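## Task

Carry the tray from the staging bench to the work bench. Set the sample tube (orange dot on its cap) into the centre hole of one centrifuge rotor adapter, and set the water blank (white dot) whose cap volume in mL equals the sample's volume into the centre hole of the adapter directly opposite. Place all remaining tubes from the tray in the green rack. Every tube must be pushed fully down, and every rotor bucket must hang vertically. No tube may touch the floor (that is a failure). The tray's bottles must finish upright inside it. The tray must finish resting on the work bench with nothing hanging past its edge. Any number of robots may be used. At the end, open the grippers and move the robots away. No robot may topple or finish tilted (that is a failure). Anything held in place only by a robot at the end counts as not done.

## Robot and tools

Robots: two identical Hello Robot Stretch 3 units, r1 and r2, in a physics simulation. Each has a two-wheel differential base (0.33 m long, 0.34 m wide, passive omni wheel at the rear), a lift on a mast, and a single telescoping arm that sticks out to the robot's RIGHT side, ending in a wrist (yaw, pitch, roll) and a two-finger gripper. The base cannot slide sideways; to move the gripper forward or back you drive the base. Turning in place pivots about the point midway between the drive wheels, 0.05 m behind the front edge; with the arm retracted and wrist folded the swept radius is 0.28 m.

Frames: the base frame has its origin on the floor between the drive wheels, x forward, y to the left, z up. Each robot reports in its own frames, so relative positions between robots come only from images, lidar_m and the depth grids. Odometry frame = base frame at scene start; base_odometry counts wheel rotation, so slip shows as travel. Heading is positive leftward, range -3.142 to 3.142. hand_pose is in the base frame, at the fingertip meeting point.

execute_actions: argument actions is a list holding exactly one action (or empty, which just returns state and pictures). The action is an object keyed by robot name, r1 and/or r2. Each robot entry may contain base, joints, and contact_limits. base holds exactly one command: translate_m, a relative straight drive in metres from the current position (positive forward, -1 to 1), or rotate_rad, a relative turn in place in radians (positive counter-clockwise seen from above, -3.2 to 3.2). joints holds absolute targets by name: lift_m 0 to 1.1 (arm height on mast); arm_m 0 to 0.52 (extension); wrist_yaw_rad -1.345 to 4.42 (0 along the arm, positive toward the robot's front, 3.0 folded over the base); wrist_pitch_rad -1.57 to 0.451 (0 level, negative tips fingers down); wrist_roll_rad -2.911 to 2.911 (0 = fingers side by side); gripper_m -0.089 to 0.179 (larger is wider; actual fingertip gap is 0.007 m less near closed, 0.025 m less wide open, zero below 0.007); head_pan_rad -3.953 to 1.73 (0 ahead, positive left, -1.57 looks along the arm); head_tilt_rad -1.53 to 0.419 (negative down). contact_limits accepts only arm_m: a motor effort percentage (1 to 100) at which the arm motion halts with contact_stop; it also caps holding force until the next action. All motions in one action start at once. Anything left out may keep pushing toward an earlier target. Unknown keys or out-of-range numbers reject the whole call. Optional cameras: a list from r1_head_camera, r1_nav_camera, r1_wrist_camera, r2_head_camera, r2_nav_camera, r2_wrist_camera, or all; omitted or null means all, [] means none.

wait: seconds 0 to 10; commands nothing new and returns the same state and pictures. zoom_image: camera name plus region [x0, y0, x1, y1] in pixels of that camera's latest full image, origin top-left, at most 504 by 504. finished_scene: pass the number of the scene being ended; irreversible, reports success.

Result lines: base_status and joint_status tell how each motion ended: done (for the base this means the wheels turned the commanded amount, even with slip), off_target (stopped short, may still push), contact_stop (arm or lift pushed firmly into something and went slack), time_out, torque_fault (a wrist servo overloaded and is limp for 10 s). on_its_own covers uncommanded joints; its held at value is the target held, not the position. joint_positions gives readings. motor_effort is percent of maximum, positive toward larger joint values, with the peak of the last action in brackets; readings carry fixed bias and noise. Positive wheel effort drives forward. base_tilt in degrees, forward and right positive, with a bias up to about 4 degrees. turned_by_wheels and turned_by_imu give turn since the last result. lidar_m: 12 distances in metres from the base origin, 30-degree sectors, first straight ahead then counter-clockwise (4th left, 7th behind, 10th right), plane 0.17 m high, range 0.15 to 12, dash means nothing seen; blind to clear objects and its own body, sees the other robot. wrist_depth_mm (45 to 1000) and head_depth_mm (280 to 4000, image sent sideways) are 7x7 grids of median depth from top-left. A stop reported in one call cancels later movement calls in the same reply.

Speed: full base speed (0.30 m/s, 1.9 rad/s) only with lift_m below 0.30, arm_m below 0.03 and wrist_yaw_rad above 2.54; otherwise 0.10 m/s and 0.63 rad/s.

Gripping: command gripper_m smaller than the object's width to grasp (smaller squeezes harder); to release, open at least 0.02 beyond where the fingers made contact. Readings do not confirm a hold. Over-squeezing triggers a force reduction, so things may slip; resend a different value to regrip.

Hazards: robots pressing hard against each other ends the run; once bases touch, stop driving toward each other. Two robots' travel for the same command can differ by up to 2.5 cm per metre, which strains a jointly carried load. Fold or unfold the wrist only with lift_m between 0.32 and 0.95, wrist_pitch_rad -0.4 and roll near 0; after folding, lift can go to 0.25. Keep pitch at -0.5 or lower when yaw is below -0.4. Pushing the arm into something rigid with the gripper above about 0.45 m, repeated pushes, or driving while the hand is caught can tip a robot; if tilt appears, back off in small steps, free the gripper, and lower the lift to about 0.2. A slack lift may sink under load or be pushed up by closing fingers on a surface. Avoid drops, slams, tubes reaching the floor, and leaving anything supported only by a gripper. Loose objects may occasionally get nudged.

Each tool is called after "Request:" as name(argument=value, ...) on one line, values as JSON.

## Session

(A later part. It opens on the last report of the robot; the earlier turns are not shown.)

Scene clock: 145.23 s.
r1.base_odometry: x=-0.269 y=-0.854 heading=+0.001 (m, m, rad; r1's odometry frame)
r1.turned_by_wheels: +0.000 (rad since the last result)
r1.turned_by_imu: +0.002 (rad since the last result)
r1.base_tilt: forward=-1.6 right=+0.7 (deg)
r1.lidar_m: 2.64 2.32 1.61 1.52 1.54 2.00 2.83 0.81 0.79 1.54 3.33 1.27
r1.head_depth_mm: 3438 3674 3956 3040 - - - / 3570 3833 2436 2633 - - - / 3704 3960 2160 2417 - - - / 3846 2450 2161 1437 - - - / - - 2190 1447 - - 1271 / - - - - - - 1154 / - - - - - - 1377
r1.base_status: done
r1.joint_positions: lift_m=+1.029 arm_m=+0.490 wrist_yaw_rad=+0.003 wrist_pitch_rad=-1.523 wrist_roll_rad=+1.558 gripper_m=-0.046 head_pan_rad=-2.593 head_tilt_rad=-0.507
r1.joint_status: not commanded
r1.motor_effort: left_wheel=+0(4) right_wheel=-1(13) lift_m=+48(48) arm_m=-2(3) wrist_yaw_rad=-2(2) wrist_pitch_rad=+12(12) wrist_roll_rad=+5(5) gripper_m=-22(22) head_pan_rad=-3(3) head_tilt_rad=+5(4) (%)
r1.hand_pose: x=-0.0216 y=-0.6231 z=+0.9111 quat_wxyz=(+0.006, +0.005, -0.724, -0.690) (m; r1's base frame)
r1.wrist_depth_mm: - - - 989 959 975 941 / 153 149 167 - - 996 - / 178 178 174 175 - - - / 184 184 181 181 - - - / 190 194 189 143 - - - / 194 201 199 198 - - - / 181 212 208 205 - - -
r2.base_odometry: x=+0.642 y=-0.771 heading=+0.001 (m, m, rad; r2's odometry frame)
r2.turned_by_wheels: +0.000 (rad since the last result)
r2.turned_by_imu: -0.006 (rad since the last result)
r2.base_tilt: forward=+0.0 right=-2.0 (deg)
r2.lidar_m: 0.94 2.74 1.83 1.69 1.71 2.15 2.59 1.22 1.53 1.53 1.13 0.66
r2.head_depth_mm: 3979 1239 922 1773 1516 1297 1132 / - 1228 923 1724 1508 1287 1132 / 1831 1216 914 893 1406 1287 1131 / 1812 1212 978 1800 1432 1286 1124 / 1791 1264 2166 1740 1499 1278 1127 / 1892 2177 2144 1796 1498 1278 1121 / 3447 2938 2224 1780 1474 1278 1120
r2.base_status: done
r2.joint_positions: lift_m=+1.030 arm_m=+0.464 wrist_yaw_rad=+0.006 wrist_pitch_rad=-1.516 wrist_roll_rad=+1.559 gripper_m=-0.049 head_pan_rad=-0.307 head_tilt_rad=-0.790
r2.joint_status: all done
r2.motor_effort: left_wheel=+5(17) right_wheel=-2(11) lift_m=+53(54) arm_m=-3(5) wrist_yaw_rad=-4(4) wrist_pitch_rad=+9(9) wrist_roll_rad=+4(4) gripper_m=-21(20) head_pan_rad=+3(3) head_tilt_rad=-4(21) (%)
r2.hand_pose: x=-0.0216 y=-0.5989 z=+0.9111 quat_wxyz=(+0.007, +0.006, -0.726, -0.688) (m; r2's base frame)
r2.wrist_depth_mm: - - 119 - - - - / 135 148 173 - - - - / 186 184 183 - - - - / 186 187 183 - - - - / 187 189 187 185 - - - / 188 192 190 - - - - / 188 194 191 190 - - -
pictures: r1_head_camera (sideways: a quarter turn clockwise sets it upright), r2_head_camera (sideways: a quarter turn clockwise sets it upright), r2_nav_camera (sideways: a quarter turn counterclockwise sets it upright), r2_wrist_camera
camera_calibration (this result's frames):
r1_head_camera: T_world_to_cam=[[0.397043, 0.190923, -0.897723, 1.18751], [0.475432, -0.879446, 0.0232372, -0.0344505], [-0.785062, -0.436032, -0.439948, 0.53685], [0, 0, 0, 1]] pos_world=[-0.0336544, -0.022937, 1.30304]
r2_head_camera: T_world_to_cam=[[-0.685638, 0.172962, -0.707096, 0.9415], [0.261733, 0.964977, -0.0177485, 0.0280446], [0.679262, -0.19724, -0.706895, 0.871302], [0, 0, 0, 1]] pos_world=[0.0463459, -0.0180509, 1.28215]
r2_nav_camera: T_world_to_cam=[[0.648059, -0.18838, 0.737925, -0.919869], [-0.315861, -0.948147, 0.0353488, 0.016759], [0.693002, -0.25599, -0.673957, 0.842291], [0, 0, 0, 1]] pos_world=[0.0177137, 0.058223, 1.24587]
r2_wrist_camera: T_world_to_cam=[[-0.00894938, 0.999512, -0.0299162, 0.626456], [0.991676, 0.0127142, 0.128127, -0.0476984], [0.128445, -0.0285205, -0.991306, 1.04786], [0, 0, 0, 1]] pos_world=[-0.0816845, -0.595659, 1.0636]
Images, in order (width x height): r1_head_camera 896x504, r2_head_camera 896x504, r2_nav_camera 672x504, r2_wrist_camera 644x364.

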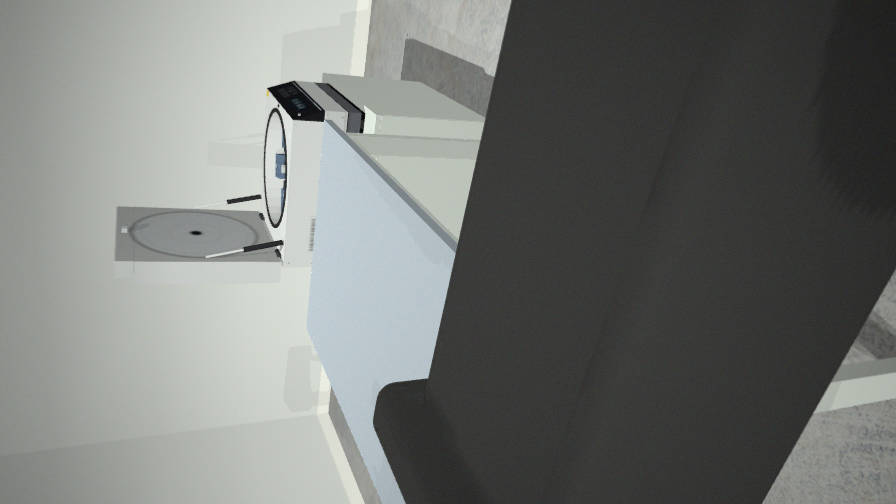

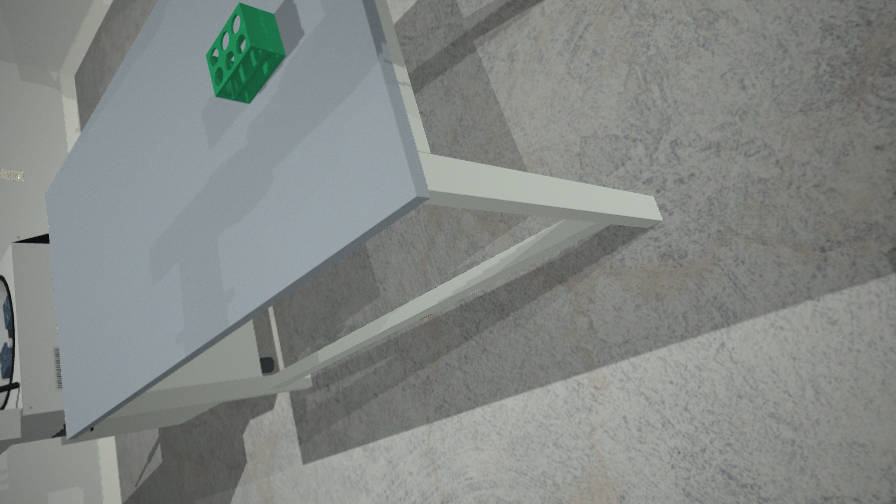

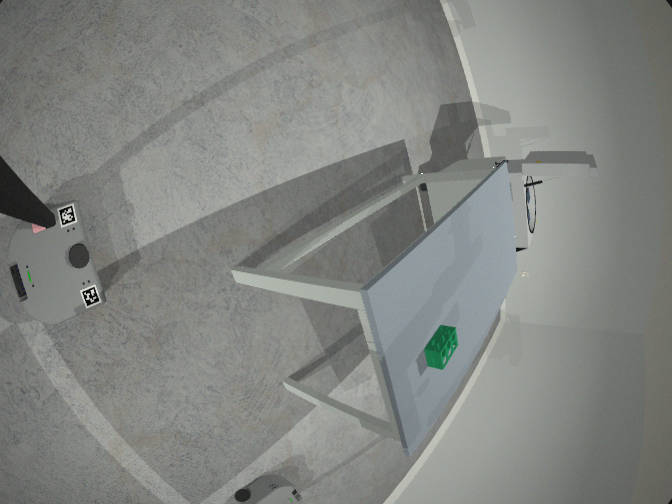

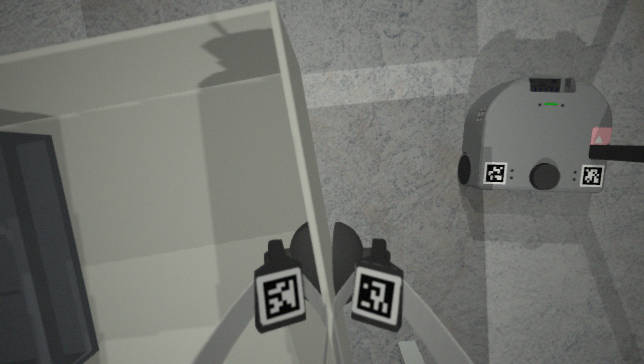

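Request:
execute_actions(actions=[{"r1":{"base":{"translate_m":-0.55},"joints":{"arm_m":0.5}},"r2":{"base":{"translate_m":0.55},"joints":{"arm_m":0.42}}}], cameras=[])

Request:
execute_actions(actions=[{"r1":{"base":{"translate_m":-0.5},"joints":{"arm_m":0.515,"head_pan_rad":-1.4,"head_tilt_rad":-0.8}},"r2":{"base":{"translate_m":0.5},"joints":{"arm_m":0.387,"head_pan_rad":-1.2,"head_tilt_rad":-1.0}}}])

Scene clock: 160.60 s.
r1.base_odometry: x=-0.819 y=-0.854 heading=+0.002 (m, m, rad; r1's odometry frame)
r1.turned_by_wheels: +0.001 (rad since the last result)
r1.turned_by_imu: +0.002 (rad since the last result)
r1.base_tilt: forward=-1.6 right=+0.7 (deg)
r1.lidar_m: 1.80 2.27 1.56 1.47 1.50 1.94 3.56 1.57 1.30 0.57 3.39 1.82
r1.head_depth_mm: 2959 3185 3438 3031 - - - / 3064 3318 3500 2879 - - - / 3214 3436 2059 1931 - - - / 3344 3519 2011 1455 - - - / 3456 2059 2081 1455 - - 1278 / 3651 3949 - - - - 1331 / 3891 - - - - - 1375
r1.base_status: done
r1.joint_positions: lift_m=+1.030 arm_m=+0.500 wrist_yaw_rad=+0.008 wrist_pitch_rad=-1.499 wrist_roll_rad=+1.549 gripper_m=-0.043 head_pan_rad=-2.593 head_tilt_rad=-0.507
r1.joint_status: all done
r1.on_its_own: gripper_m is held at -0.044, not at your -0.050, by its stall guard, which is not easing now
r1.motor_effort: left_wheel=+8(9) right_wheel=-13(13) lift_m=+46(49) arm_m=+2(7) wrist_yaw_rad=-5(5) wrist_pitch_rad=-1(15) wrist_roll_rad=+9(9) gripper_m=-19(22) head_pan_rad=-3(3) head_tilt_rad=+4(4) (%)
r1.hand_pose: x=-0.0216 y=-0.6388 z=+0.9109 quat_wxyz=(+0.011, +0.010, -0.732, -0.682) (m; r1's base frame)
r1.wrist_depth_mm: 299 296 284 283 276 951 937 / 108 105 102 292 284 977 - / 95 93 92 298 294 - - / 85 84 83 305 302 - - / - 78 248 103 314 - - / 199 236 328 289 - - - / 198 233 334 278 - - -
r2.base_odometry: x=+1.192 y=-0.770 heading=+0.001 (m, m, rad; r2's odometry frame)
r2.turned_by_wheels: +0.000 (rad since the last result)
r2.turned_by_imu: -0.004 (rad since the last result)
r2.base_tilt: forward=+0.0 right=-2.0 (deg)
r2.lidar_m: 0.75 2.87 1.90 1.76 1.77 2.24 2.15 1.74 3.26 0.27 0.28 0.36
r2.head_depth_mm: 3786 1234 923 736 612 524 1093 / 3653 1226 919 732 609 1239 1132 / 3356 1220 913 729 1401 1263 1090 / 1720 1210 912 1652 1432 1259 1121 / 1667 1201 1743 1754 1498 1282 1118 / 1577 1475 2090 1785 1496 1278 1124 / 3007 2954 2213 1790 1482 1275 1116
r2.base_status: done
r2.joint_positions: lift_m=+1.030 arm_m=+0.420 wrist_yaw_rad=+0.010 wrist_pitch_rad=-1.516 wrist_roll_rad=+1.551 gripper_m=-0.046 head_pan_rad=-0.307 head_tilt_rad=-0.791
r2.joint_status: all done
r2.motor_effort: left_wheel=+8(21) right_wheel=-6(14) lift_m=+53(53) arm_m=-3(6) wrist_yaw_rad=-8(9) wrist_pitch_rad=+9(14) wrist_roll_rad=+7(7) gripper_m=-20(21) head_pan_rad=+3(3) head_tilt_rad=-4(2) (%)
r2.hand_pose: x=-0.0216 y=-0.5551 z=+0.9111 quat_wxyz=(+0.011, +0.010, -0.726, -0.688) (m; r2's base frame)
r2.wrist_depth_mm: - - - - - - - / 167 - - - - - - / 161 175 253 250 - - - / 173 182 265 270 - - - / 277 213 239 249 - 569 - / 223 251 244 - 317 313 317 / 197 227 212 195 325 321 318
pictures: none
No camera images: the call's "cameras" was empty. Leave "cameras" out to get every camera's image.

Scene clock: 166.83 s.
r1.base_odometry: x=-1.319 y=-0.856 heading=+0.002 (m, m, rad; r1's odometry frame)
r1.turned_by_wheels: +0.000 (rad since the last result)
r1.turned_by_imu: +0.000 (rad since the last result)
r1.base_tilt: forward=-1.6 right=+0.6 (deg)
r1.lidar_m: 2.30 2.21 1.52 1.43 1.46 1.89 3.06 1.13 1.34 1.26 0.75 2.54
r1.head_depth_mm: 2905 3108 1020 795 1596 1354 1172 / - 2188 751 795 1592 1353 1173 / 2912 950 795 773 1599 1353 1171 / 876 988 836 773 1598 1356 1176 / 2887 3199 787 777 1603 1353 1176 / 2942 3176 1023 825 1600 1357 1178 / 2931 3203 1029 826 1609 1270 1176
r1.base_status: done
r1.joint_positions: lift_m=+1.030 arm_m=+0.515 wrist_yaw_rad=+0.008 wrist_pitch_rad=-1.517 wrist_roll_rad=+1.549 gripper_m=-0.043 head_pan_rad=-1.407 head_tilt_rad=-0.790
r1.joint_status: all done
r1.on_its_own: gripper_m is held at -0.044, not at your -0.050, by its stall guard, which is not easing now
r1.motor_effort: left_wheel=+3(8) right_wheel=-6(20) lift_m=+44(47) arm_m=+4(6) wrist_yaw_rad=-5(6) wrist_pitch_rad=+9(9) wrist_roll_rad=+9(9) gripper_m=-17(18) head_pan_rad=+3(39) head_tilt_rad=-7(33) (%)
r1.hand_pose: x=-0.0216 y=-0.6490 z=+0.9112 quat_wxyz=(+0.011, +0.010, -0.725, -0.688) (m; r1's base frame)
r1.wrist_depth_mm: 304 296 290 285 283 965 942 / 309 145 133 289 - 986 - / 112 105 106 296 - - - / 167 190 198 307 - - - / 158 210 225 - - - - / 157 233 259 281 - - - / 189 229 307 291 344 - -
r2.base_odometry: x=+1.692 y=-0.769 heading=+0.002 (m, m, rad; r2's odometry frame)
r2.turned_by_wheels: +0.000 (rad since the last result)
r2.turned_by_imu: -0.003 (rad since the last result)
r2.base_tilt: forward=-0.1 right=-2.0 (deg)
r2.lidar_m: 0.58 2.99 1.97 1.82 1.83 2.30 2.22 0.36 0.24 0.22 0.22 0.28
r2.head_depth_mm: 788 660 598 616 544 508 1079 / 720 531 665 616 543 1007 1115 / 927 529 708 613 541 1156 - / 2554 831 704 611 540 1171 - / 2519 830 703 610 546 1168 1088 / 2513 827 702 608 557 1161 1092 / 2522 825 700 607 565 1179 1086
r2.base_status: done
r2.joint_positions: lift_m=+1.030 arm_m=+0.387 wrist_yaw_rad=+0.010 wrist_pitch_rad=-1.509 wrist_roll_rad=+1.551 gripper_m=-0.046 head_pan_rad=-1.193 head_tilt_rad=-0.987
r2.joint_status: all done
r2.motor_effort: left_wheel=+6(13) right_wheel=-5(8) lift_m=+52(53) arm_m=-3(5) wrist_yaw_rad=-8(8) wrist_pitch_rad=+5(9) wrist_roll_rad=+7(7) gripper_m=-18(20) head_pan_rad=-2(37) head_tilt_rad=-5(20) (%)
r2.hand_pose: x=-0.0216 y=-0.5239 z=+0.9110 quat_wxyz=(+0.011, +0.010, -0.728, -0.685) (m; r2's base frame)
r2.wrist_depth_mm: 294 292 292 292 287 286 288 / 138 295 219 295 296 292 293 / 134 166 245 264 298 296 293 / 145 175 250 251 305 303 300 / 229 230 244 241 311 308 306 / 226 243 233 - 317 315 314 / 204 232 219 212 326 320 317
pictures: r1_head_camera (sideways: a quarter turn clockwise sets it upright), r1_nav_camera (sideways: a quarter turn counterclockwise sets it upright), r1_wrist_camera, r2_head_camera (sideways: a quarter turn clockwise sets it upright), r2_nav_camera (sideways: a quarter turn counterclockwise sets it upright), r2_wrist_camera
camera_calibration (this result's frames):
r1_head_camera: T_world_to_cam=[[-0.0658228, 0.669593, -0.739805, 0.984444], [0.994334, 0.106033, 0.00750129, -0.0171238], [0.083467, -0.73512, -0.672779, 0.834466], [0, 0, 0, 1]] pos_world=[0.0121752, -0.0439287, 1.28984]
r1_nav_camera: T_world_to_cam=[[0.142871, -0.678629, 0.720451, -0.901952], [-0.976105, -0.217027, -0.0108597, 0.0673415], [0.163727, -0.701685, -0.69342, 0.853035], [0, 0, 0, 1]] pos_world=[0.05493, 0.00108605, 1.24206]
r1_wrist_camera: T_world_to_cam=[[-0.0726452, 0.995039, -0.0679649, 0.702596], [0.977181, 0.084648, 0.194815, -0.0762277], [0.199601, -0.0522616, -0.978482, 1.02583], [0, 0, 0, 1]] pos_world=[-0.0792283, -0.639046, 1.06636]
r2_head_camera: T_world_to_cam=[[-0.345818, 0.756703, -0.554806, 0.741001], [0.912001, 0.410086, -0.00914304, 0.0128712], [0.2206, -0.509146, -0.831929, 1.03668], [0, 0, 0, 1]] pos_world=[0.0158205, -0.0381732, 1.27368]
r2_nav_camera: T_world_to_cam=[[0.312562, -0.743535, 0.591152, -0.726569], [-0.931519, -0.361751, 0.0375262, 0.0176893], [0.185948, -0.562399, -0.805687, 1.01669], [0, 0, 0, 1]] pos_world=[0.0545249, 0.0379552, 1.24798]
r2_wrist_camera: T_world_to_cam=[[-0.0211339, 0.999077, -0.0373838, 0.557749], [0.991495, 0.0257472, 0.127575, -0.0412948], [0.12842, -0.0343696, -0.991124, 1.04672], [0, 0, 0, 1]] pos_world=[-0.0816887, -0.520196, 1.06355]
Images, in order (width x height): r1_head_camera 896x504, r1_nav_camera 672x504, r1_wrist_camera 644x364, r2_head_camera 896x504, r2_nav_camera 672x504, r2_wrist_camera 644x364.

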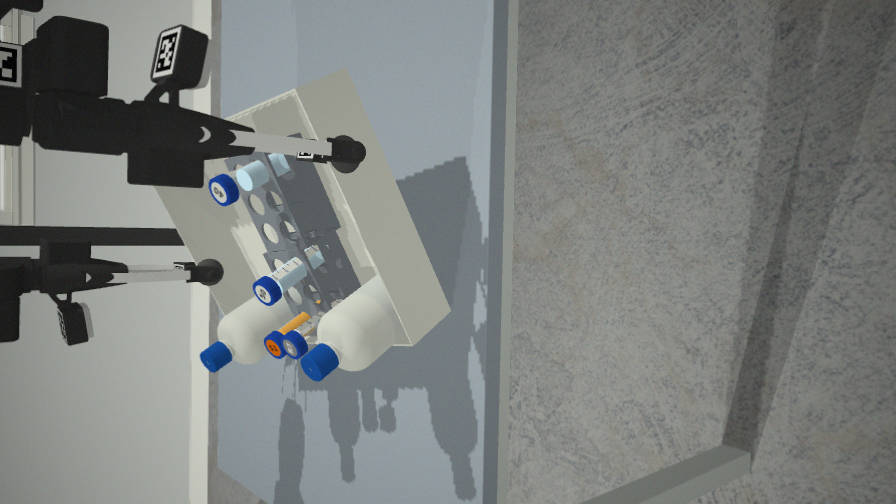

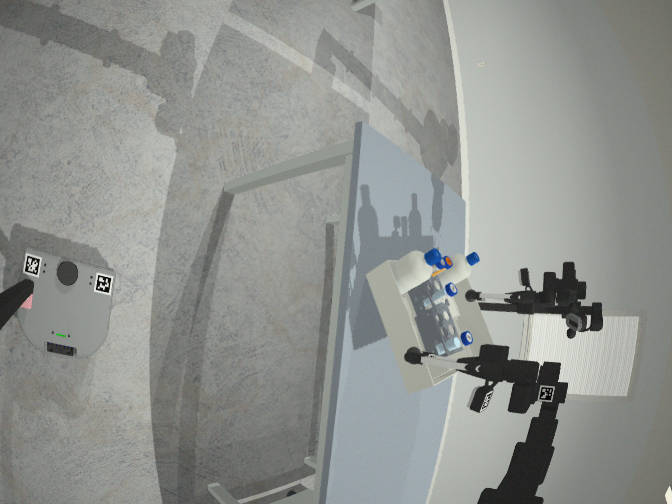

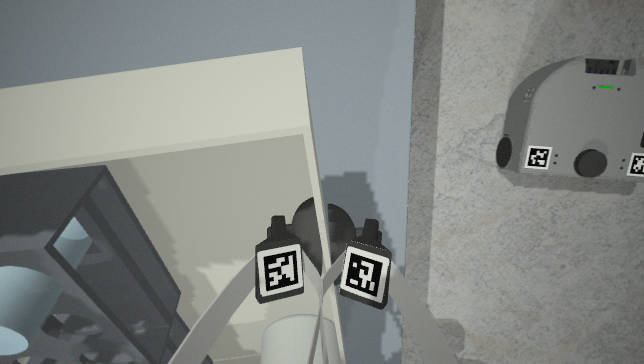

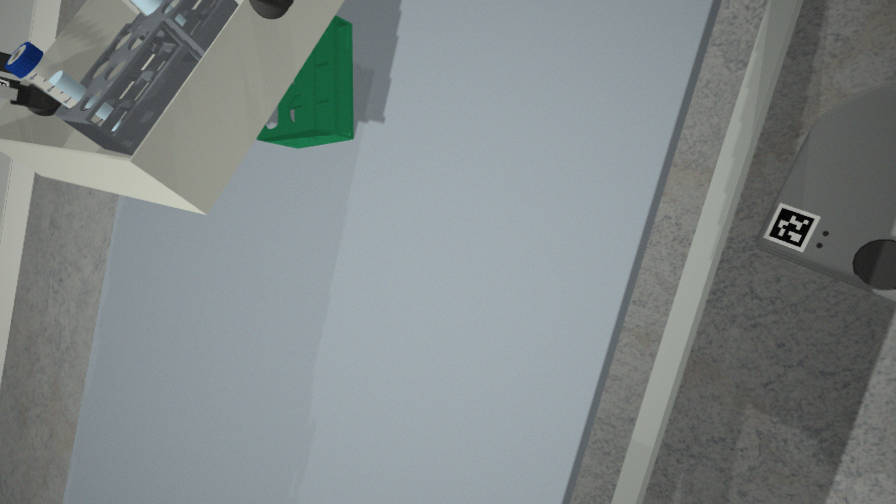

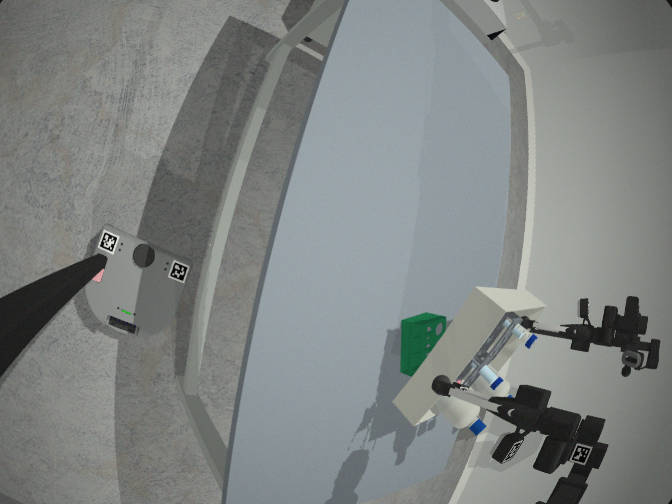

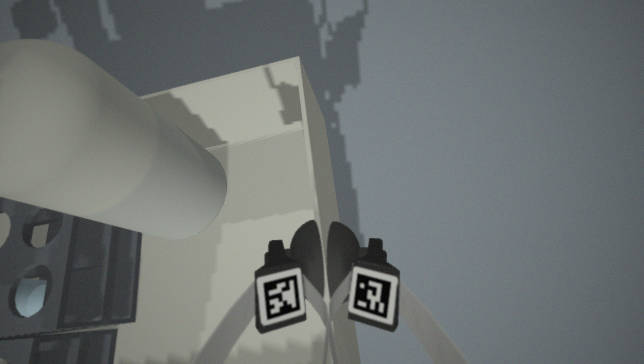

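Request:
execute_actions(actions=[{"r2":{"joints":{"lift_m":1.07,"head_pan_rad":-1.6,"head_tilt_rad":-0.8}}}], cameras=["r1_head_camera","r2_head_camera","r1_wrist_camera","r2_wrist_camera"])

Scene clock: 173.57 s.
r1.base_odometry: x=-1.319 y=-0.856 heading=+0.002 (m, m, rad; r1's odometry frame)
r1.turned_by_wheels: +0.000 (rad since the last result)
r1.turned_by_imu: -0.001 (rad since the last result)
r1.base_tilt: forward=-1.6 right=+0.6 (deg)
r1.lidar_m: 2.29 2.22 1.52 1.43 1.46 1.89 3.07 1.14 1.34 1.26 0.75 2.55
r1.head_depth_mm: 2954 3061 1020 794 1592 1348 1174 / - 2168 774 795 1594 1355 1172 / 2878 905 801 799 1595 1353 1174 / 925 956 830 773 1599 1360 1182 / 2926 3109 773 776 1600 1353 1176 / 2933 3201 1025 827 1610 1349 1176 / 2948 3162 1030 826 1605 1279 1179
r1.base_status: not commanded
r1.joint_positions: lift_m=+1.030 arm_m=+0.515 wrist_yaw_rad=+0.008 wrist_pitch_rad=-1.515 wrist_roll_rad=+1.549 gripper_m=-0.043 head_pan_rad=-1.407 head_tilt_rad=-0.790
r1.joint_status: not commanded
r1.on_its_own: gripper_m is held at -0.044, not at your -0.050, by its stall guard, which is not easing now
r1.motor_effort: left_wheel=+3(3) right_wheel=-4(6) lift_m=+44(44) arm_m=+4(4) wrist_yaw_rad=-6(5) wrist_pitch_rad=+7(11) wrist_roll_rad=+9(9) gripper_m=-18(19) head_pan_rad=+3(3) head_tilt_rad=-6(6) (%)
r1.hand_pose: x=-0.0216 y=-0.6497 z=+0.9112 quat_wxyz=(+0.011, +0.010, -0.726, -0.687) (m; r1's base frame)
r1.wrist_depth_mm: 305 298 290 286 284 963 929 / 306 133 127 290 291 979 - / 102 99 101 186 - - - / 162 181 193 208 - - - / 158 204 218 - - - - / 165 222 248 281 - - - / 171 226 290 285 347 - -
r2.base_odometry: x=+1.692 y=-0.769 heading=+0.002 (m, m, rad; r2's odometry frame)
r2.turned_by_wheels: +0.000 (rad since the last result)
r2.turned_by_imu: +0.000 (rad since the last result)
r2.base_tilt: forward=-0.1 right=-2.0 (deg)
r2.lidar_m: 0.58 2.98 1.98 1.82 1.84 2.31 2.22 0.36 0.24 0.22 0.22 0.28
r2.head_depth_mm: 2698 2948 906 726 606 521 1074 / 2641 2871 898 723 605 520 1092 / - 2816 645 700 603 517 1066 / 2501 890 586 697 600 516 1063 / 2559 888 551 694 598 515 946 / 717 795 528 712 597 514 925 / 2517 2722 848 709 595 511 912
r2.base_status: not commanded
r2.joint_positions: lift_m=+1.070 arm_m=+0.387 wrist_yaw_rad=+0.009 wrist_pitch_rad=-1.508 wrist_roll_rad=+1.551 gripper_m=-0.046 head_pan_rad=-1.593 head_tilt_rad=-0.804
r2.joint_status: all done
r2.motor_effort: left_wheel=+5(6) right_wheel=-5(5) lift_m=+54(55) arm_m=-3(3) wrist_yaw_rad=-8(7) wrist_pitch_rad=+5(5) wrist_roll_rad=+7(7) gripper_m=-18(19) head_pan_rad=-3(25) head_tilt_rad=+1(16) (%)
r2.hand_pose: x=-0.0216 y=-0.5239 z=+0.9510 quat_wxyz=(+0.011, +0.010, -0.728, -0.685) (m; r2's base frame)
r2.wrist_depth_mm: 334 332 331 325 327 328 321 / 148 338 331 333 332 331 325 / 143 168 246 260 342 339 331 / 154 178 244 252 342 346 337 / 231 246 252 243 352 347 354 / 217 255 249 - 354 361 354 / 232 247 225 213 369 364 364
pictures: r1_head_camera (sideways: a quarter turn clockwise sets it upright), r1_wrist_camera, r2_head_camera (sideways: a quarter turn clockwise sets it upright), r2_wrist_camera
camera_calibration (this result's frames):
r1_head_camera: T_world_to_cam=[[-0.065823, 0.669593, -0.739805, 0.984444], [0.994334, 0.106034, 0.00750129, -0.0171238], [0.0834672, -0.73512, -0.672779, 0.834466], [0, 0, 0, 1]] pos_world=[0.0121752, -0.0439287, 1.28984]
r1_wrist_camera: T_world_to_cam=[[-0.0726358, 0.994857, -0.0705987, 0.705554], [0.977177, 0.0851553, 0.194611, -0.075659], [0.199622, -0.0548518, -0.978337, 1.02397], [0, 0, 0, 1]] pos_world=[-0.0792259, -0.639316, 1.06632]
r2_head_camera: T_world_to_cam=[[-0.0265615, 0.716391, -0.697193, 0.924574], [0.999645, 0.0203632, -0.0171604, 0.0227774], [0.00190354, -0.697401, -0.716678, 0.888158], [0, 0, 0, 1]] pos_world=[0.0000981367, -0.0434181, 1.28152]
r2_wrist_camera: T_world_to_cam=[[-0.0204123, 0.999089, -0.0374637, 0.559361], [0.991513, 0.0250413, 0.127575, -0.046766], [0.128397, -0.0345417, -0.991121, 1.08622], [0, 0, 0, 1]] pos_world=[-0.0816802, -0.52016, 1.1035]
Images, in order (width x height): r1_head_camera 896x504, r1_wrist_camera 644x364, r2_head_camera 896x504, r2_wrist_camera 644x364.

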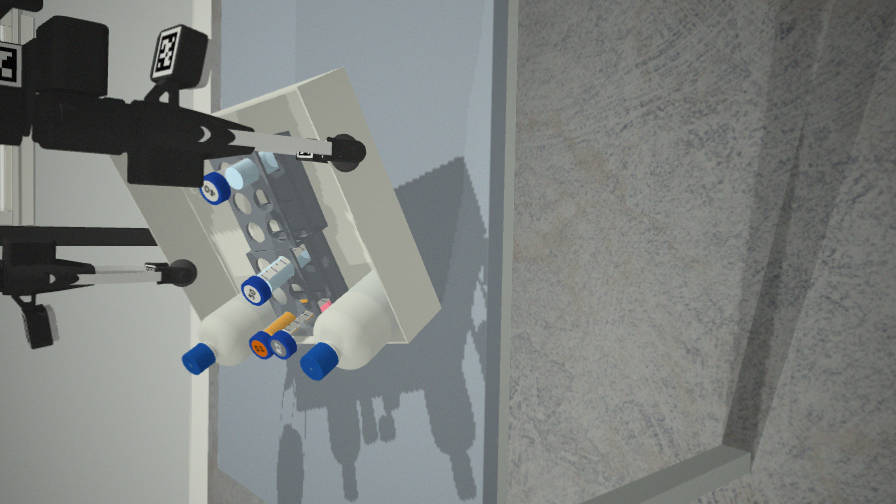

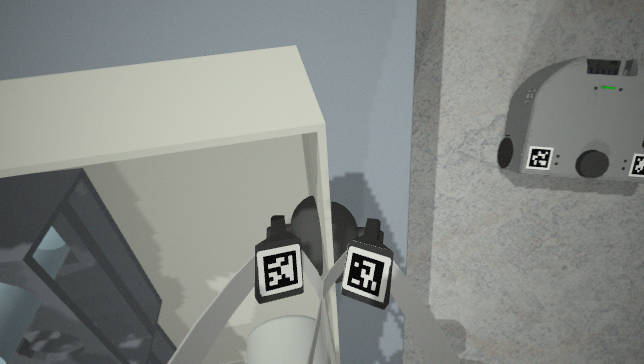

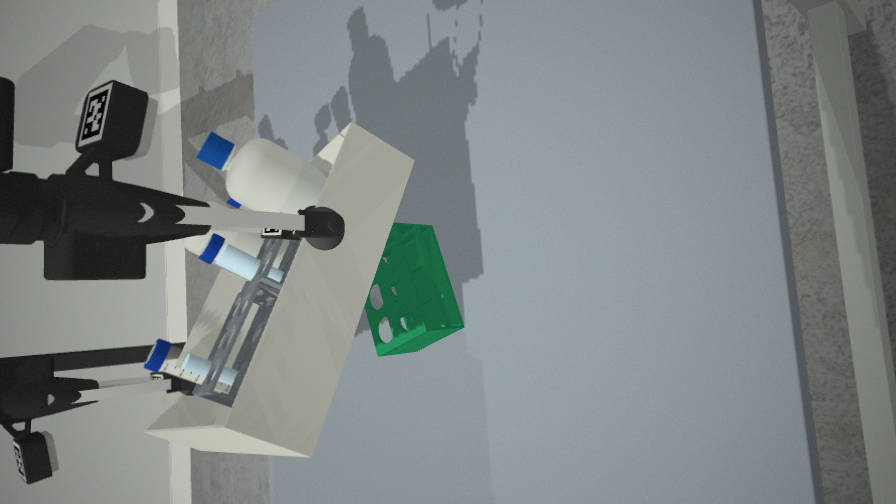

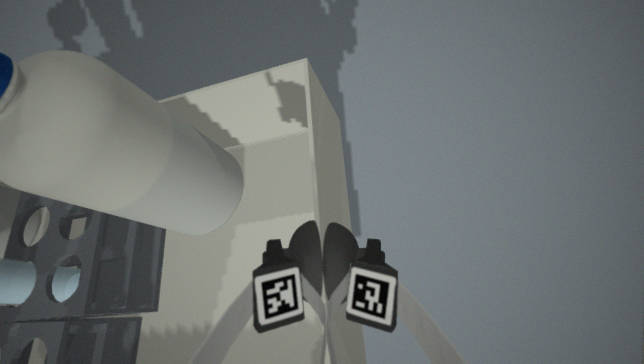

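Request:
execute_actions(actions=[{"r1":{"joints":{"lift_m":1.098}},"r2":{"joints":{"lift_m":1.098}}}], cameras=[])

Request:
execute_actions(actions=[{"r1":{"base":{"translate_m":-0.24}},"r2":{"base":{"translate_m":0.24},"joints":{"arm_m":0.372}}}], cameras=["r1_head_camera","r2_head_camera","r2_nav_camera"])

Scene clock: 181.07 s.
r1.base_odometry: x=-1.319 y=-0.856 heading=+0.002 (m, m, rad; r1's odometry frame)
r1.turned_by_wheels: +0.000 (rad since the last result)
r1.turned_by_imu: -0.001 (rad since the last result)
r1.base_tilt: forward=-1.7 right=+0.7 (deg)
r1.lidar_m: 2.30 2.21 1.52 1.43 1.46 1.90 3.06 1.13 1.34 1.26 0.75 2.54
r1.head_depth_mm: 2828 3146 1021 795 1595 1355 1176 / - 1916 910 794 1599 1350 1173 / 2772 844 709 771 1591 1357 1175 / 1356 978 812 751 1597 1358 1175 / 2897 3202 868 798 1602 1360 1176 / 2949 3203 1023 825 1595 1351 1182 / 2942 3246 1025 827 1605 1274 1178
r1.base_status: not commanded
r1.joint_positions: lift_m=+1.097 arm_m=+0.515 wrist_yaw_rad=+0.010 wrist_pitch_rad=-1.501 wrist_roll_rad=+1.544 gripper_m=-0.043 head_pan_rad=-1.407 head_tilt_rad=-0.790
r1.joint_status: all done
r1.on_its_own: gripper_m is held at -0.044, not at your -0.050, by its stall guard, which is not easing now
r1.motor_effort: left_wheel=+2(6) right_wheel=-5(9) lift_m=+49(52) arm_m=+3(4) wrist_yaw_rad=-7(7) wrist_pitch_rad=+0(8) wrist_roll_rad=+11(11) gripper_m=-20(20) head_pan_rad=+3(3) head_tilt_rad=-7(6) (%)
r1.hand_pose: x=-0.0216 y=-0.6533 z=+0.9788 quat_wxyz=(+0.014, +0.013, -0.731, -0.682) (m; r1's base frame)
r1.wrist_depth_mm: 377 362 354 346 - - 975 / 389 129 118 358 - - - / 125 116 107 365 - - - / 112 106 98 180 - - - / 102 98 95 125 - - - / 164 239 277 303 - - - / 354 325 435 290 - - -
r2.base_odometry: x=+1.692 y=-0.769 heading=+0.002 (m, m, rad; r2's odometry frame)
r2.turned_by_wheels: +0.000 (rad since the last result)
r2.turned_by_imu: +0.000 (rad since the last result)
r2.base_tilt: forward=-0.1 right=-1.9 (deg)
r2.lidar_m: 0.58 2.99 1.97 1.82 1.84 2.30 2.22 0.36 0.24 0.22 0.22 0.28
r2.head_depth_mm: 2741 2946 903 727 608 521 1077 / 2582 2875 902 725 604 520 1089 / 2738 2831 778 698 603 517 1071 / - 2793 612 681 602 516 1063 / 2546 859 541 693 599 516 943 / 1347 557 804 695 596 514 928 / 2506 2715 880 711 596 513 911
r2.base_status: not commanded
r2.joint_positions: lift_m=+1.097 arm_m=+0.387 wrist_yaw_rad=+0.002 wrist_pitch_rad=-1.501 wrist_roll_rad=+1.565 gripper_m=-0.047 head_pan_rad=-1.593 head_tilt_rad=-0.803
r2.joint_status: all done
r2.motor_effort: left_wheel=+2(6) right_wheel=-1(5) lift_m=+45(55) arm_m=-2(3) wrist_yaw_rad=-2(8) wrist_pitch_rad=+1(14) wrist_roll_rad=+2(7) gripper_m=-15(18) head_pan_rad=-2(2) head_tilt_rad=+0(1) (%)
r2.hand_pose: x=-0.0216 y=-0.5257 z=+0.9783 quat_wxyz=(+0.003, +0.002, -0.731, -0.682) (m; r2's base frame)
r2.wrist_depth_mm: 361 359 358 353 350 347 351 / 366 364 368 362 357 360 353 / 379 245 372 366 369 363 360 / 339 256 346 371 372 367 368 / 360 312 318 361 379 372 380 / 261 300 305 - 390 382 381 / 257 276 267 243 399 402 393
pictures: none
No camera images: the call's "cameras" was empty. Leave "cameras" out to get every camera's image.

Scene clock: 184.87 s.
r1.base_odometry: x=-1.559 y=-0.856 heading=+0.002 (m, m, rad; r1's odometry frame)
r1.turned_by_wheels: +0.000 (rad since the last result)
r1.turned_by_imu: +0.001 (rad since the last result)
r1.base_tilt: forward=-1.8 right=+0.6 (deg)
r1.lidar_m: 2.54 2.18 1.50 1.41 1.44 1.87 2.82 0.97 0.96 1.28 1.30 0.92
r1.head_depth_mm: 2829 3146 1017 820 1590 1347 1174 / - 1936 909 822 1586 1346 1170 / 2809 863 712 796 1598 1354 1172 / 1352 971 822 769 1595 1355 1176 / 2939 3183 868 799 1600 1354 1179 / 2954 3183 1027 826 1603 1354 1179 / 2975 3250 1024 826 1603 1358 1181
r1.base_status: done
r1.joint_positions: lift_m=+1.097 arm_m=+0.515 wrist_yaw_rad=+0.010 wrist_pitch_rad=-1.499 wrist_roll_rad=+1.544 gripper_m=-0.043 head_pan_rad=-1.407 head_tilt_rad=-0.790
r1.joint_status: not commanded
r1.on_its_own: gripper_m is held at -0.044, not at your -0.050, by its stall guard, which is not easing now
r1.motor_effort: left_wheel=+2(4) right_wheel=-4(8) lift_m=+50(49) arm_m=+3(3) wrist_yaw_rad=-6(7) wrist_pitch_rad=-1(0) wrist_roll_rad=+11(11) gripper_m=-20(19) head_pan_rad=+3(3) head_tilt_rad=-6(6) (%)
r1.hand_pose: x=-0.0216 y=-0.6537 z=+0.9788 quat_wxyz=(+0.014, +0.013, -0.732, -0.682) (m; r1's base frame)
r1.wrist_depth_mm: 375 368 355 346 - - 994 / 385 130 118 357 - - - / 125 116 107 366 - - - / 113 106 98 184 - - - / 103 99 95 126 - - - / 165 246 276 304 - - - / 356 327 436 289 - - -
r2.base_odometry: x=+1.932 y=-0.769 heading=+0.002 (m, m, rad; r2's odometry frame)
r2.turned_by_wheels: +0.000 (rad since the last result)
r2.turned_by_imu: -0.001 (rad since the last result)
r2.base_tilt: forward=-0.1 right=-2.0 (deg)
r2.lidar_m: 0.50 2.82 2.00 1.85 1.87 2.34 2.46 0.31 0.21 0.19 0.19 0.24
r2.head_depth_mm: 2688 2888 902 727 607 522 964 / 2550 2873 900 724 605 518 937 / 2723 2816 813 685 603 518 918 / - 2774 605 679 601 516 478 / 2538 871 530 678 599 515 477 / 1341 553 802 693 596 513 468 / 2448 2641 879 710 595 513 467
r2.base_status: done
r2.joint_positions: lift_m=+1.097 arm_m=+0.372 wrist_yaw_rad=+0.002 wrist_pitch_rad=-1.501 wrist_roll_rad=+1.566 gripper_m=-0.047 head_pan_rad=-1.593 head_tilt_rad=-0.803
r2.joint_status: all done
r2.motor_effort: left_wheel=+2(9) right_wheel=-2(3) lift_m=+45(46) arm_m=-4(4) wrist_yaw_rad=-2(1) wrist_pitch_rad=+1(1) wrist_roll_rad=+2(2) gripper_m=-15(15) head_pan_rad=-3(2) head_tilt_rad=+1(1) (%)
r2.hand_pose: x=-0.0216 y=-0.5109 z=+0.9783 quat_wxyz=(+0.003, +0.002, -0.731, -0.682) (m; r2's base frame)
r2.wrist_depth_mm: 362 363 361 351 351 344 344 / 369 369 359 361 353 355 351 / 372 242 366 366 364 363 362 / 333 256 344 369 370 368 361 / 354 309 321 361 375 377 371 / 261 301 304 - 386 384 380 / 255 278 264 241 396 393 388
pictures: r1_head_camera (sideways: a quarter turn clockwise sets it upright), r2_head_camera (sideways: a quarter turn clockwise sets it upright), r2_nav_camera (sideways: a quarter turn counterclockwise sets it upright)
camera_calibration (this result's frames):
r1_head_camera: T_world_to_cam=[[-0.06591, 0.669802, -0.739609, 0.984189], [0.994326, 0.106108, 0.00748448, -0.0171018], [0.0834919, -0.734919, -0.672995, 0.834747], [0, 0, 0, 1]] pos_world=[0.012178, -0.0439247, 1.28982]
r2_head_camera: T_world_to_cam=[[-0.0264573, 0.716021, -0.697577, 0.925075], [0.999648, 0.0201969, -0.0171831, 0.022807], [0.00178544, -0.697787, -0.716303, 0.887672], [0, 0, 0, 1]] pos_world=[0.0000910728, -0.0434281, 1.28155]
r2_nav_camera: T_world_to_cam=[[0.00109201, -0.684704, 0.728821, -0.904057], [-0.998711, 0.0362384, 0.0355412, 0.0206746], [-0.0507464, -0.72792, -0.683782, 0.859607], [0, 0, 0, 1]] pos_world=[0.0652572, 0.00596426, 1.24594]
Images, in order (width x height): r1_head_camera 896x504, r2_head_camera 896x504, r2_nav_camera 672x504.

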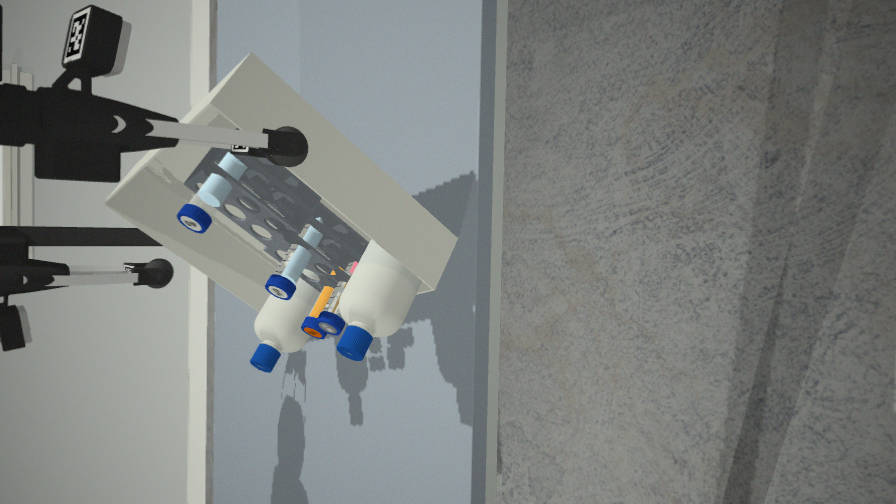

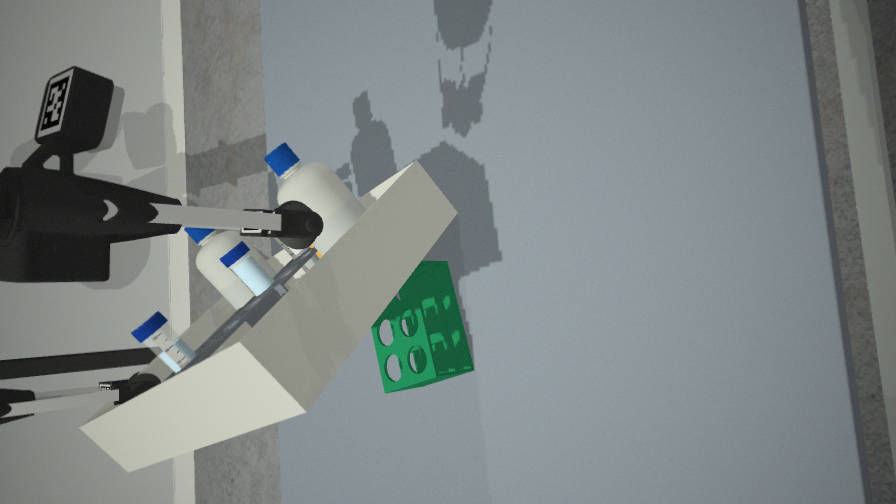

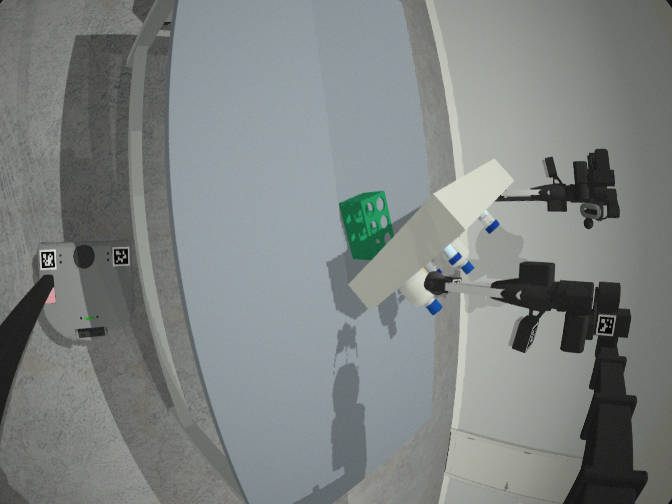

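Request:
execute_actions(actions=[{"r2":{"joints":{"arm_m":0.28}}}], cameras=[])

Request:
execute_actions(actions=[{"r2":{"base":{"translate_m":0.1},"joints":{"wrist_roll_rad":0,"gripper_m":0.16,"lift_m":0.93}}}], cameras=["r1_head_camera","r2_head_camera","r2_wrist_camera"])

Scene clock: 198.47 s.
r1.base_odometry: x=-1.559 y=-0.856 heading=+0.002 (m, m, rad; r1's odometry frame)
r1.turned_by_wheels: +0.000 (rad since the last result)
r1.turned_by_imu: -0.001 (rad since the last result)
r1.base_tilt: forward=-1.6 right=+0.7 (deg)
r1.lidar_m: 2.54 2.18 1.50 1.41 1.44 1.87 2.81 0.96 0.96 1.28 1.30 0.92
r1.head_depth_mm: 2828 3143 1018 822 1602 1354 1174 / - 1947 910 822 1592 1353 1171 / 2808 862 712 796 1602 1348 1177 / 1466 987 821 770 1602 1355 1175 / 2914 3195 871 797 1598 1358 1178 / 2920 3250 1029 826 1595 1357 1179 / 2946 3220 1025 824 1606 1363 1177
r1.base_status: not commanded
r1.joint_positions: lift_m=+1.097 arm_m=+0.515 wrist_yaw_rad=+0.010 wrist_pitch_rad=-1.499 wrist_roll_rad=+1.544 gripper_m=-0.043 head_pan_rad=-1.407 head_tilt_rad=-0.790
r1.joint_status: not commanded
r1.on_its_own: gripper_m is held at -0.044, not at your -0.050, by its stall guard, which is not easing now
r1.motor_effort: left_wheel=+2(3) right_wheel=-4(4) lift_m=+49(50) arm_m=+3(3) wrist_yaw_rad=-6(6) wrist_pitch_rad=-1(1) wrist_roll_rad=+11(11) gripper_m=-20(18) head_pan_rad=+3(3) head_tilt_rad=-6(6) (%)
r1.hand_pose: x=-0.0216 y=-0.6537 z=+0.9788 quat_wxyz=(+0.014, +0.013, -0.732, -0.682) (m; r1's base frame)
r1.wrist_depth_mm: 375 365 355 347 - - 998 / 384 129 118 357 - - - / 125 116 106 365 - - - / 113 106 98 183 - - - / 103 99 95 127 - - - / 165 247 277 304 - - - / 356 329 436 291 - - -
r2.base_odometry: x=+1.932 y=-0.769 heading=+0.002 (m, m, rad; r2's odometry frame)
r2.turned_by_wheels: +0.000 (rad since the last result)
r2.turned_by_imu: +0.000 (rad since the last result)
r2.base_tilt: forward=-0.1 right=-2.0 (deg)
r2.lidar_m: 0.50 2.82 2.01 1.85 1.87 2.34 2.46 0.31 0.21 0.19 0.19 0.24
r2.head_depth_mm: 2660 2821 905 726 606 521 964 / 2585 2865 902 722 604 519 933 / - 2820 825 685 602 517 920 / - 846 706 679 601 517 479 / 2542 872 531 679 600 515 477 / 1347 553 801 693 595 515 467 / 2469 2632 880 708 594 512 466
r2.base_status: not commanded
r2.joint_positions: lift_m=+1.097 arm_m=+0.280 wrist_yaw_rad=+0.002 wrist_pitch_rad=-1.501 wrist_roll_rad=+1.566 gripper_m=-0.047 head_pan_rad=-1.593 head_tilt_rad=-0.803
r2.joint_status: all done
r2.motor_effort: left_wheel=+2(2) right_wheel=-2(2) lift_m=+46(46) arm_m=-4(4) wrist_yaw_rad=-1(1) wrist_pitch_rad=+1(1) wrist_roll_rad=+2(2) gripper_m=-15(14) head_pan_rad=-2(2) head_tilt_rad=+1(2) (%)
r2.hand_pose: x=-0.0216 y=-0.4190 z=+0.9783 quat_wxyz=(+0.003, +0.002, -0.731, -0.682) (m; r2's base frame)
r2.wrist_depth_mm: 364 360 358 354 351 342 - / 369 368 360 361 356 357 - / 265 370 367 371 363 358 - / 269 350 342 375 374 370 - / 314 320 292 377 378 382 - / 307 296 240 - 390 380 - / 279 257 226 400 401 386 -
pictures: none
No camera images: the call's "cameras" was empty. Leave "cameras" out to get every camera's image.

Scene clock: 201.03 s.
r1.base_odometry: x=-1.559 y=-0.856 heading=+0.002 (m, m, rad; r1's odometry frame)
r1.turned_by_wheels: +0.000 (rad since the last result)
r1.turned_by_imu: +0.000 (rad since the last result)
r1.base_tilt: forward=-1.6 right=+0.8 (deg)
r1.lidar_m: 2.54 2.17 1.50 1.41 1.44 1.86 2.82 0.96 0.95 1.28 1.30 0.92
r1.head_depth_mm: 2839 3171 1021 821 1596 1348 1174 / - 3127 796 823 1594 1354 1177 / 908 925 698 822 1595 1351 1173 / 2885 3182 799 772 1599 1349 1179 / 2942 3195 709 799 1606 1357 1177 / 2966 3220 1028 826 1605 1358 1175 / 2965 3216 1029 825 1598 1361 1180
r1.base_status: not commanded
r1.joint_positions: lift_m=+1.097 arm_m=+0.515 wrist_yaw_rad=+0.010 wrist_pitch_rad=-1.506 wrist_roll_rad=+1.551 gripper_m=-0.043 head_pan_rad=-1.407 head_tilt_rad=-0.790
r1.joint_status: not commanded
r1.on_its_own: gripper_m is held at -0.044, not at your -0.050, by its stall guard, which is not easing now
r1.motor_effort: left_wheel=+1(4) right_wheel=-2(5) lift_m=+50(50) arm_m=+3(3) wrist_yaw_rad=-6(7) wrist_pitch_rad=+3(3) wrist_roll_rad=+8(11) gripper_m=-19(20) head_pan_rad=+3(3) head_tilt_rad=-6(6) (%)
r1.hand_pose: x=-0.0216 y=-0.6519 z=+0.9789 quat_wxyz=(+0.011, +0.010, -0.729, -0.684) (m; r1's base frame)
r1.wrist_depth_mm: 374 364 358 342 - - 975 / 377 154 138 347 - - - / 135 124 114 156 - - - / 178 183 228 191 - - - / 174 220 271 143 - - - / 177 245 296 309 - - - / 349 312 357 287 - - -
r2.base_odometry: x=+2.032 y=-0.768 heading=+0.002 (m, m, rad; r2's odometry frame)
r2.turned_by_wheels: +0.000 (rad since the last result)
r2.turned_by_imu: +0.000 (rad since the last result)
r2.base_tilt: forward=-0.1 right=-2.0 (deg)
r2.lidar_m: 0.47 2.73 2.02 1.86 1.89 2.36 2.56 0.29 0.19 0.18 0.18 0.22
r2.head_depth_mm: 2672 - - 707 607 520 935 / 2608 - 694 687 605 520 482 / 2561 - 707 683 604 518 479 / 2560 720 676 682 600 517 469 / 2371 656 534 715 600 516 461 / 2495 2673 882 714 597 514 459 / 2491 2747 879 710 595 513 451
r2.base_status: done
r2.joint_positions: lift_m=+0.930 arm_m=+0.280 wrist_yaw_rad=+0.001 wrist_pitch_rad=-1.497 wrist_roll_rad=+0.005 gripper_m=+0.160 head_pan_rad=-1.593 head_tilt_rad=-0.803
r2.joint_status: all done
r2.motor_effort: left_wheel=+0(8) right_wheel=+0(3) lift_m=+27(38) arm_m=-4(4) wrist_yaw_rad=-1(1) wrist_pitch_rad=-1(1) wrist_roll_rad=-1(1) gripper_m=+1(83) head_pan_rad=-2(3) head_tilt_rad=+2(1) (%)
r2.hand_pose: x=-0.0216 y=-0.4201 z=+0.8117 quat_wxyz=(+0.517, +0.480, -0.519, -0.483) (m; r2's base frame)
r2.wrist_depth_mm: - - - - 49 58 72 / - - 55 65 97 210 211 / 206 207 207 208 211 212 214 / 207 209 211 211 213 215 216 / 208 211 211 214 216 217 219 / 211 213 214 217 219 218 221 / - 215 217 219 220 220 222
pictures: r1_head_camera (sideways: a quarter turn clockwise sets it upright), r2_head_camera (sideways: a quarter turn clockwise sets it upright), r2_wrist_camera
camera_calibration (this result's frames):
r1_head_camera: T_world_to_cam=[[-0.06591, 0.669802, -0.739609, 0.984189], [0.994326, 0.106108, 0.00748447, -0.0171018], [0.0834918, -0.734919, -0.672995, 0.834747], [0, 0, 0, 1]] pos_world=[0.012178, -0.0439247, 1.28982]
r2_head_camera: T_world_to_cam=[[-0.0263637, 0.715932, -0.697672, 0.925198], [0.999651, 0.0200612, -0.0171887, 0.0228143], [0.00169016, -0.697882, -0.716211, 0.887552], [0, 0, 0, 1]] pos_world=[0.0000852146, -0.04343, 1.28155]
r2_wrist_camera: T_world_to_cam=[[-0.999603, 0.0152157, 0.0237288, -0.0337413], [0.0165455, 0.998243, 0.0568897, 0.413516], [-0.0228215, 0.0572597, -0.998098, 0.992771], [0, 0, 0, 1]] pos_world=[-0.0179132, -0.469122, 0.968159]
Images, in order (width x height): r1_head_camera 896x504, r2_head_camera 896x504, r2_wrist_camera 644x364.

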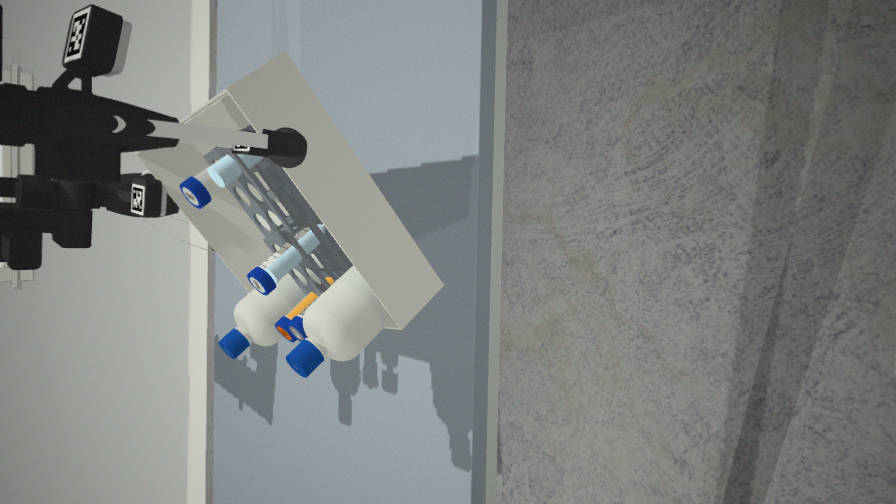

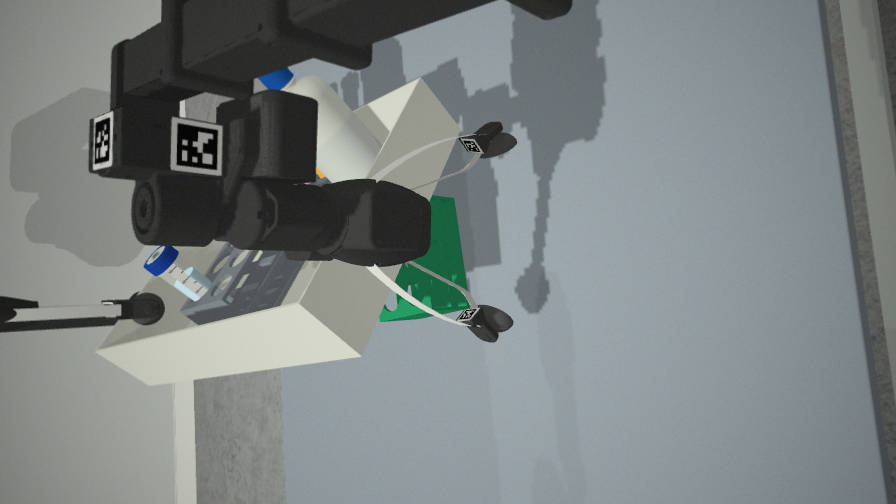

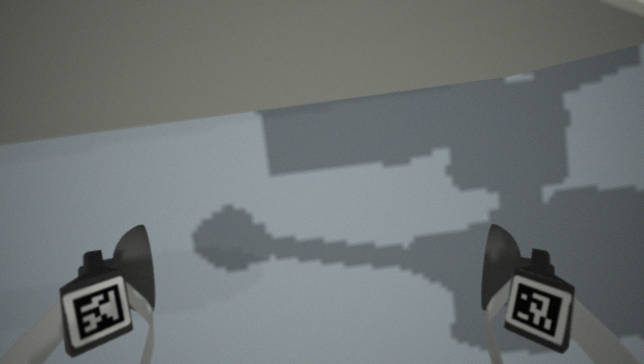

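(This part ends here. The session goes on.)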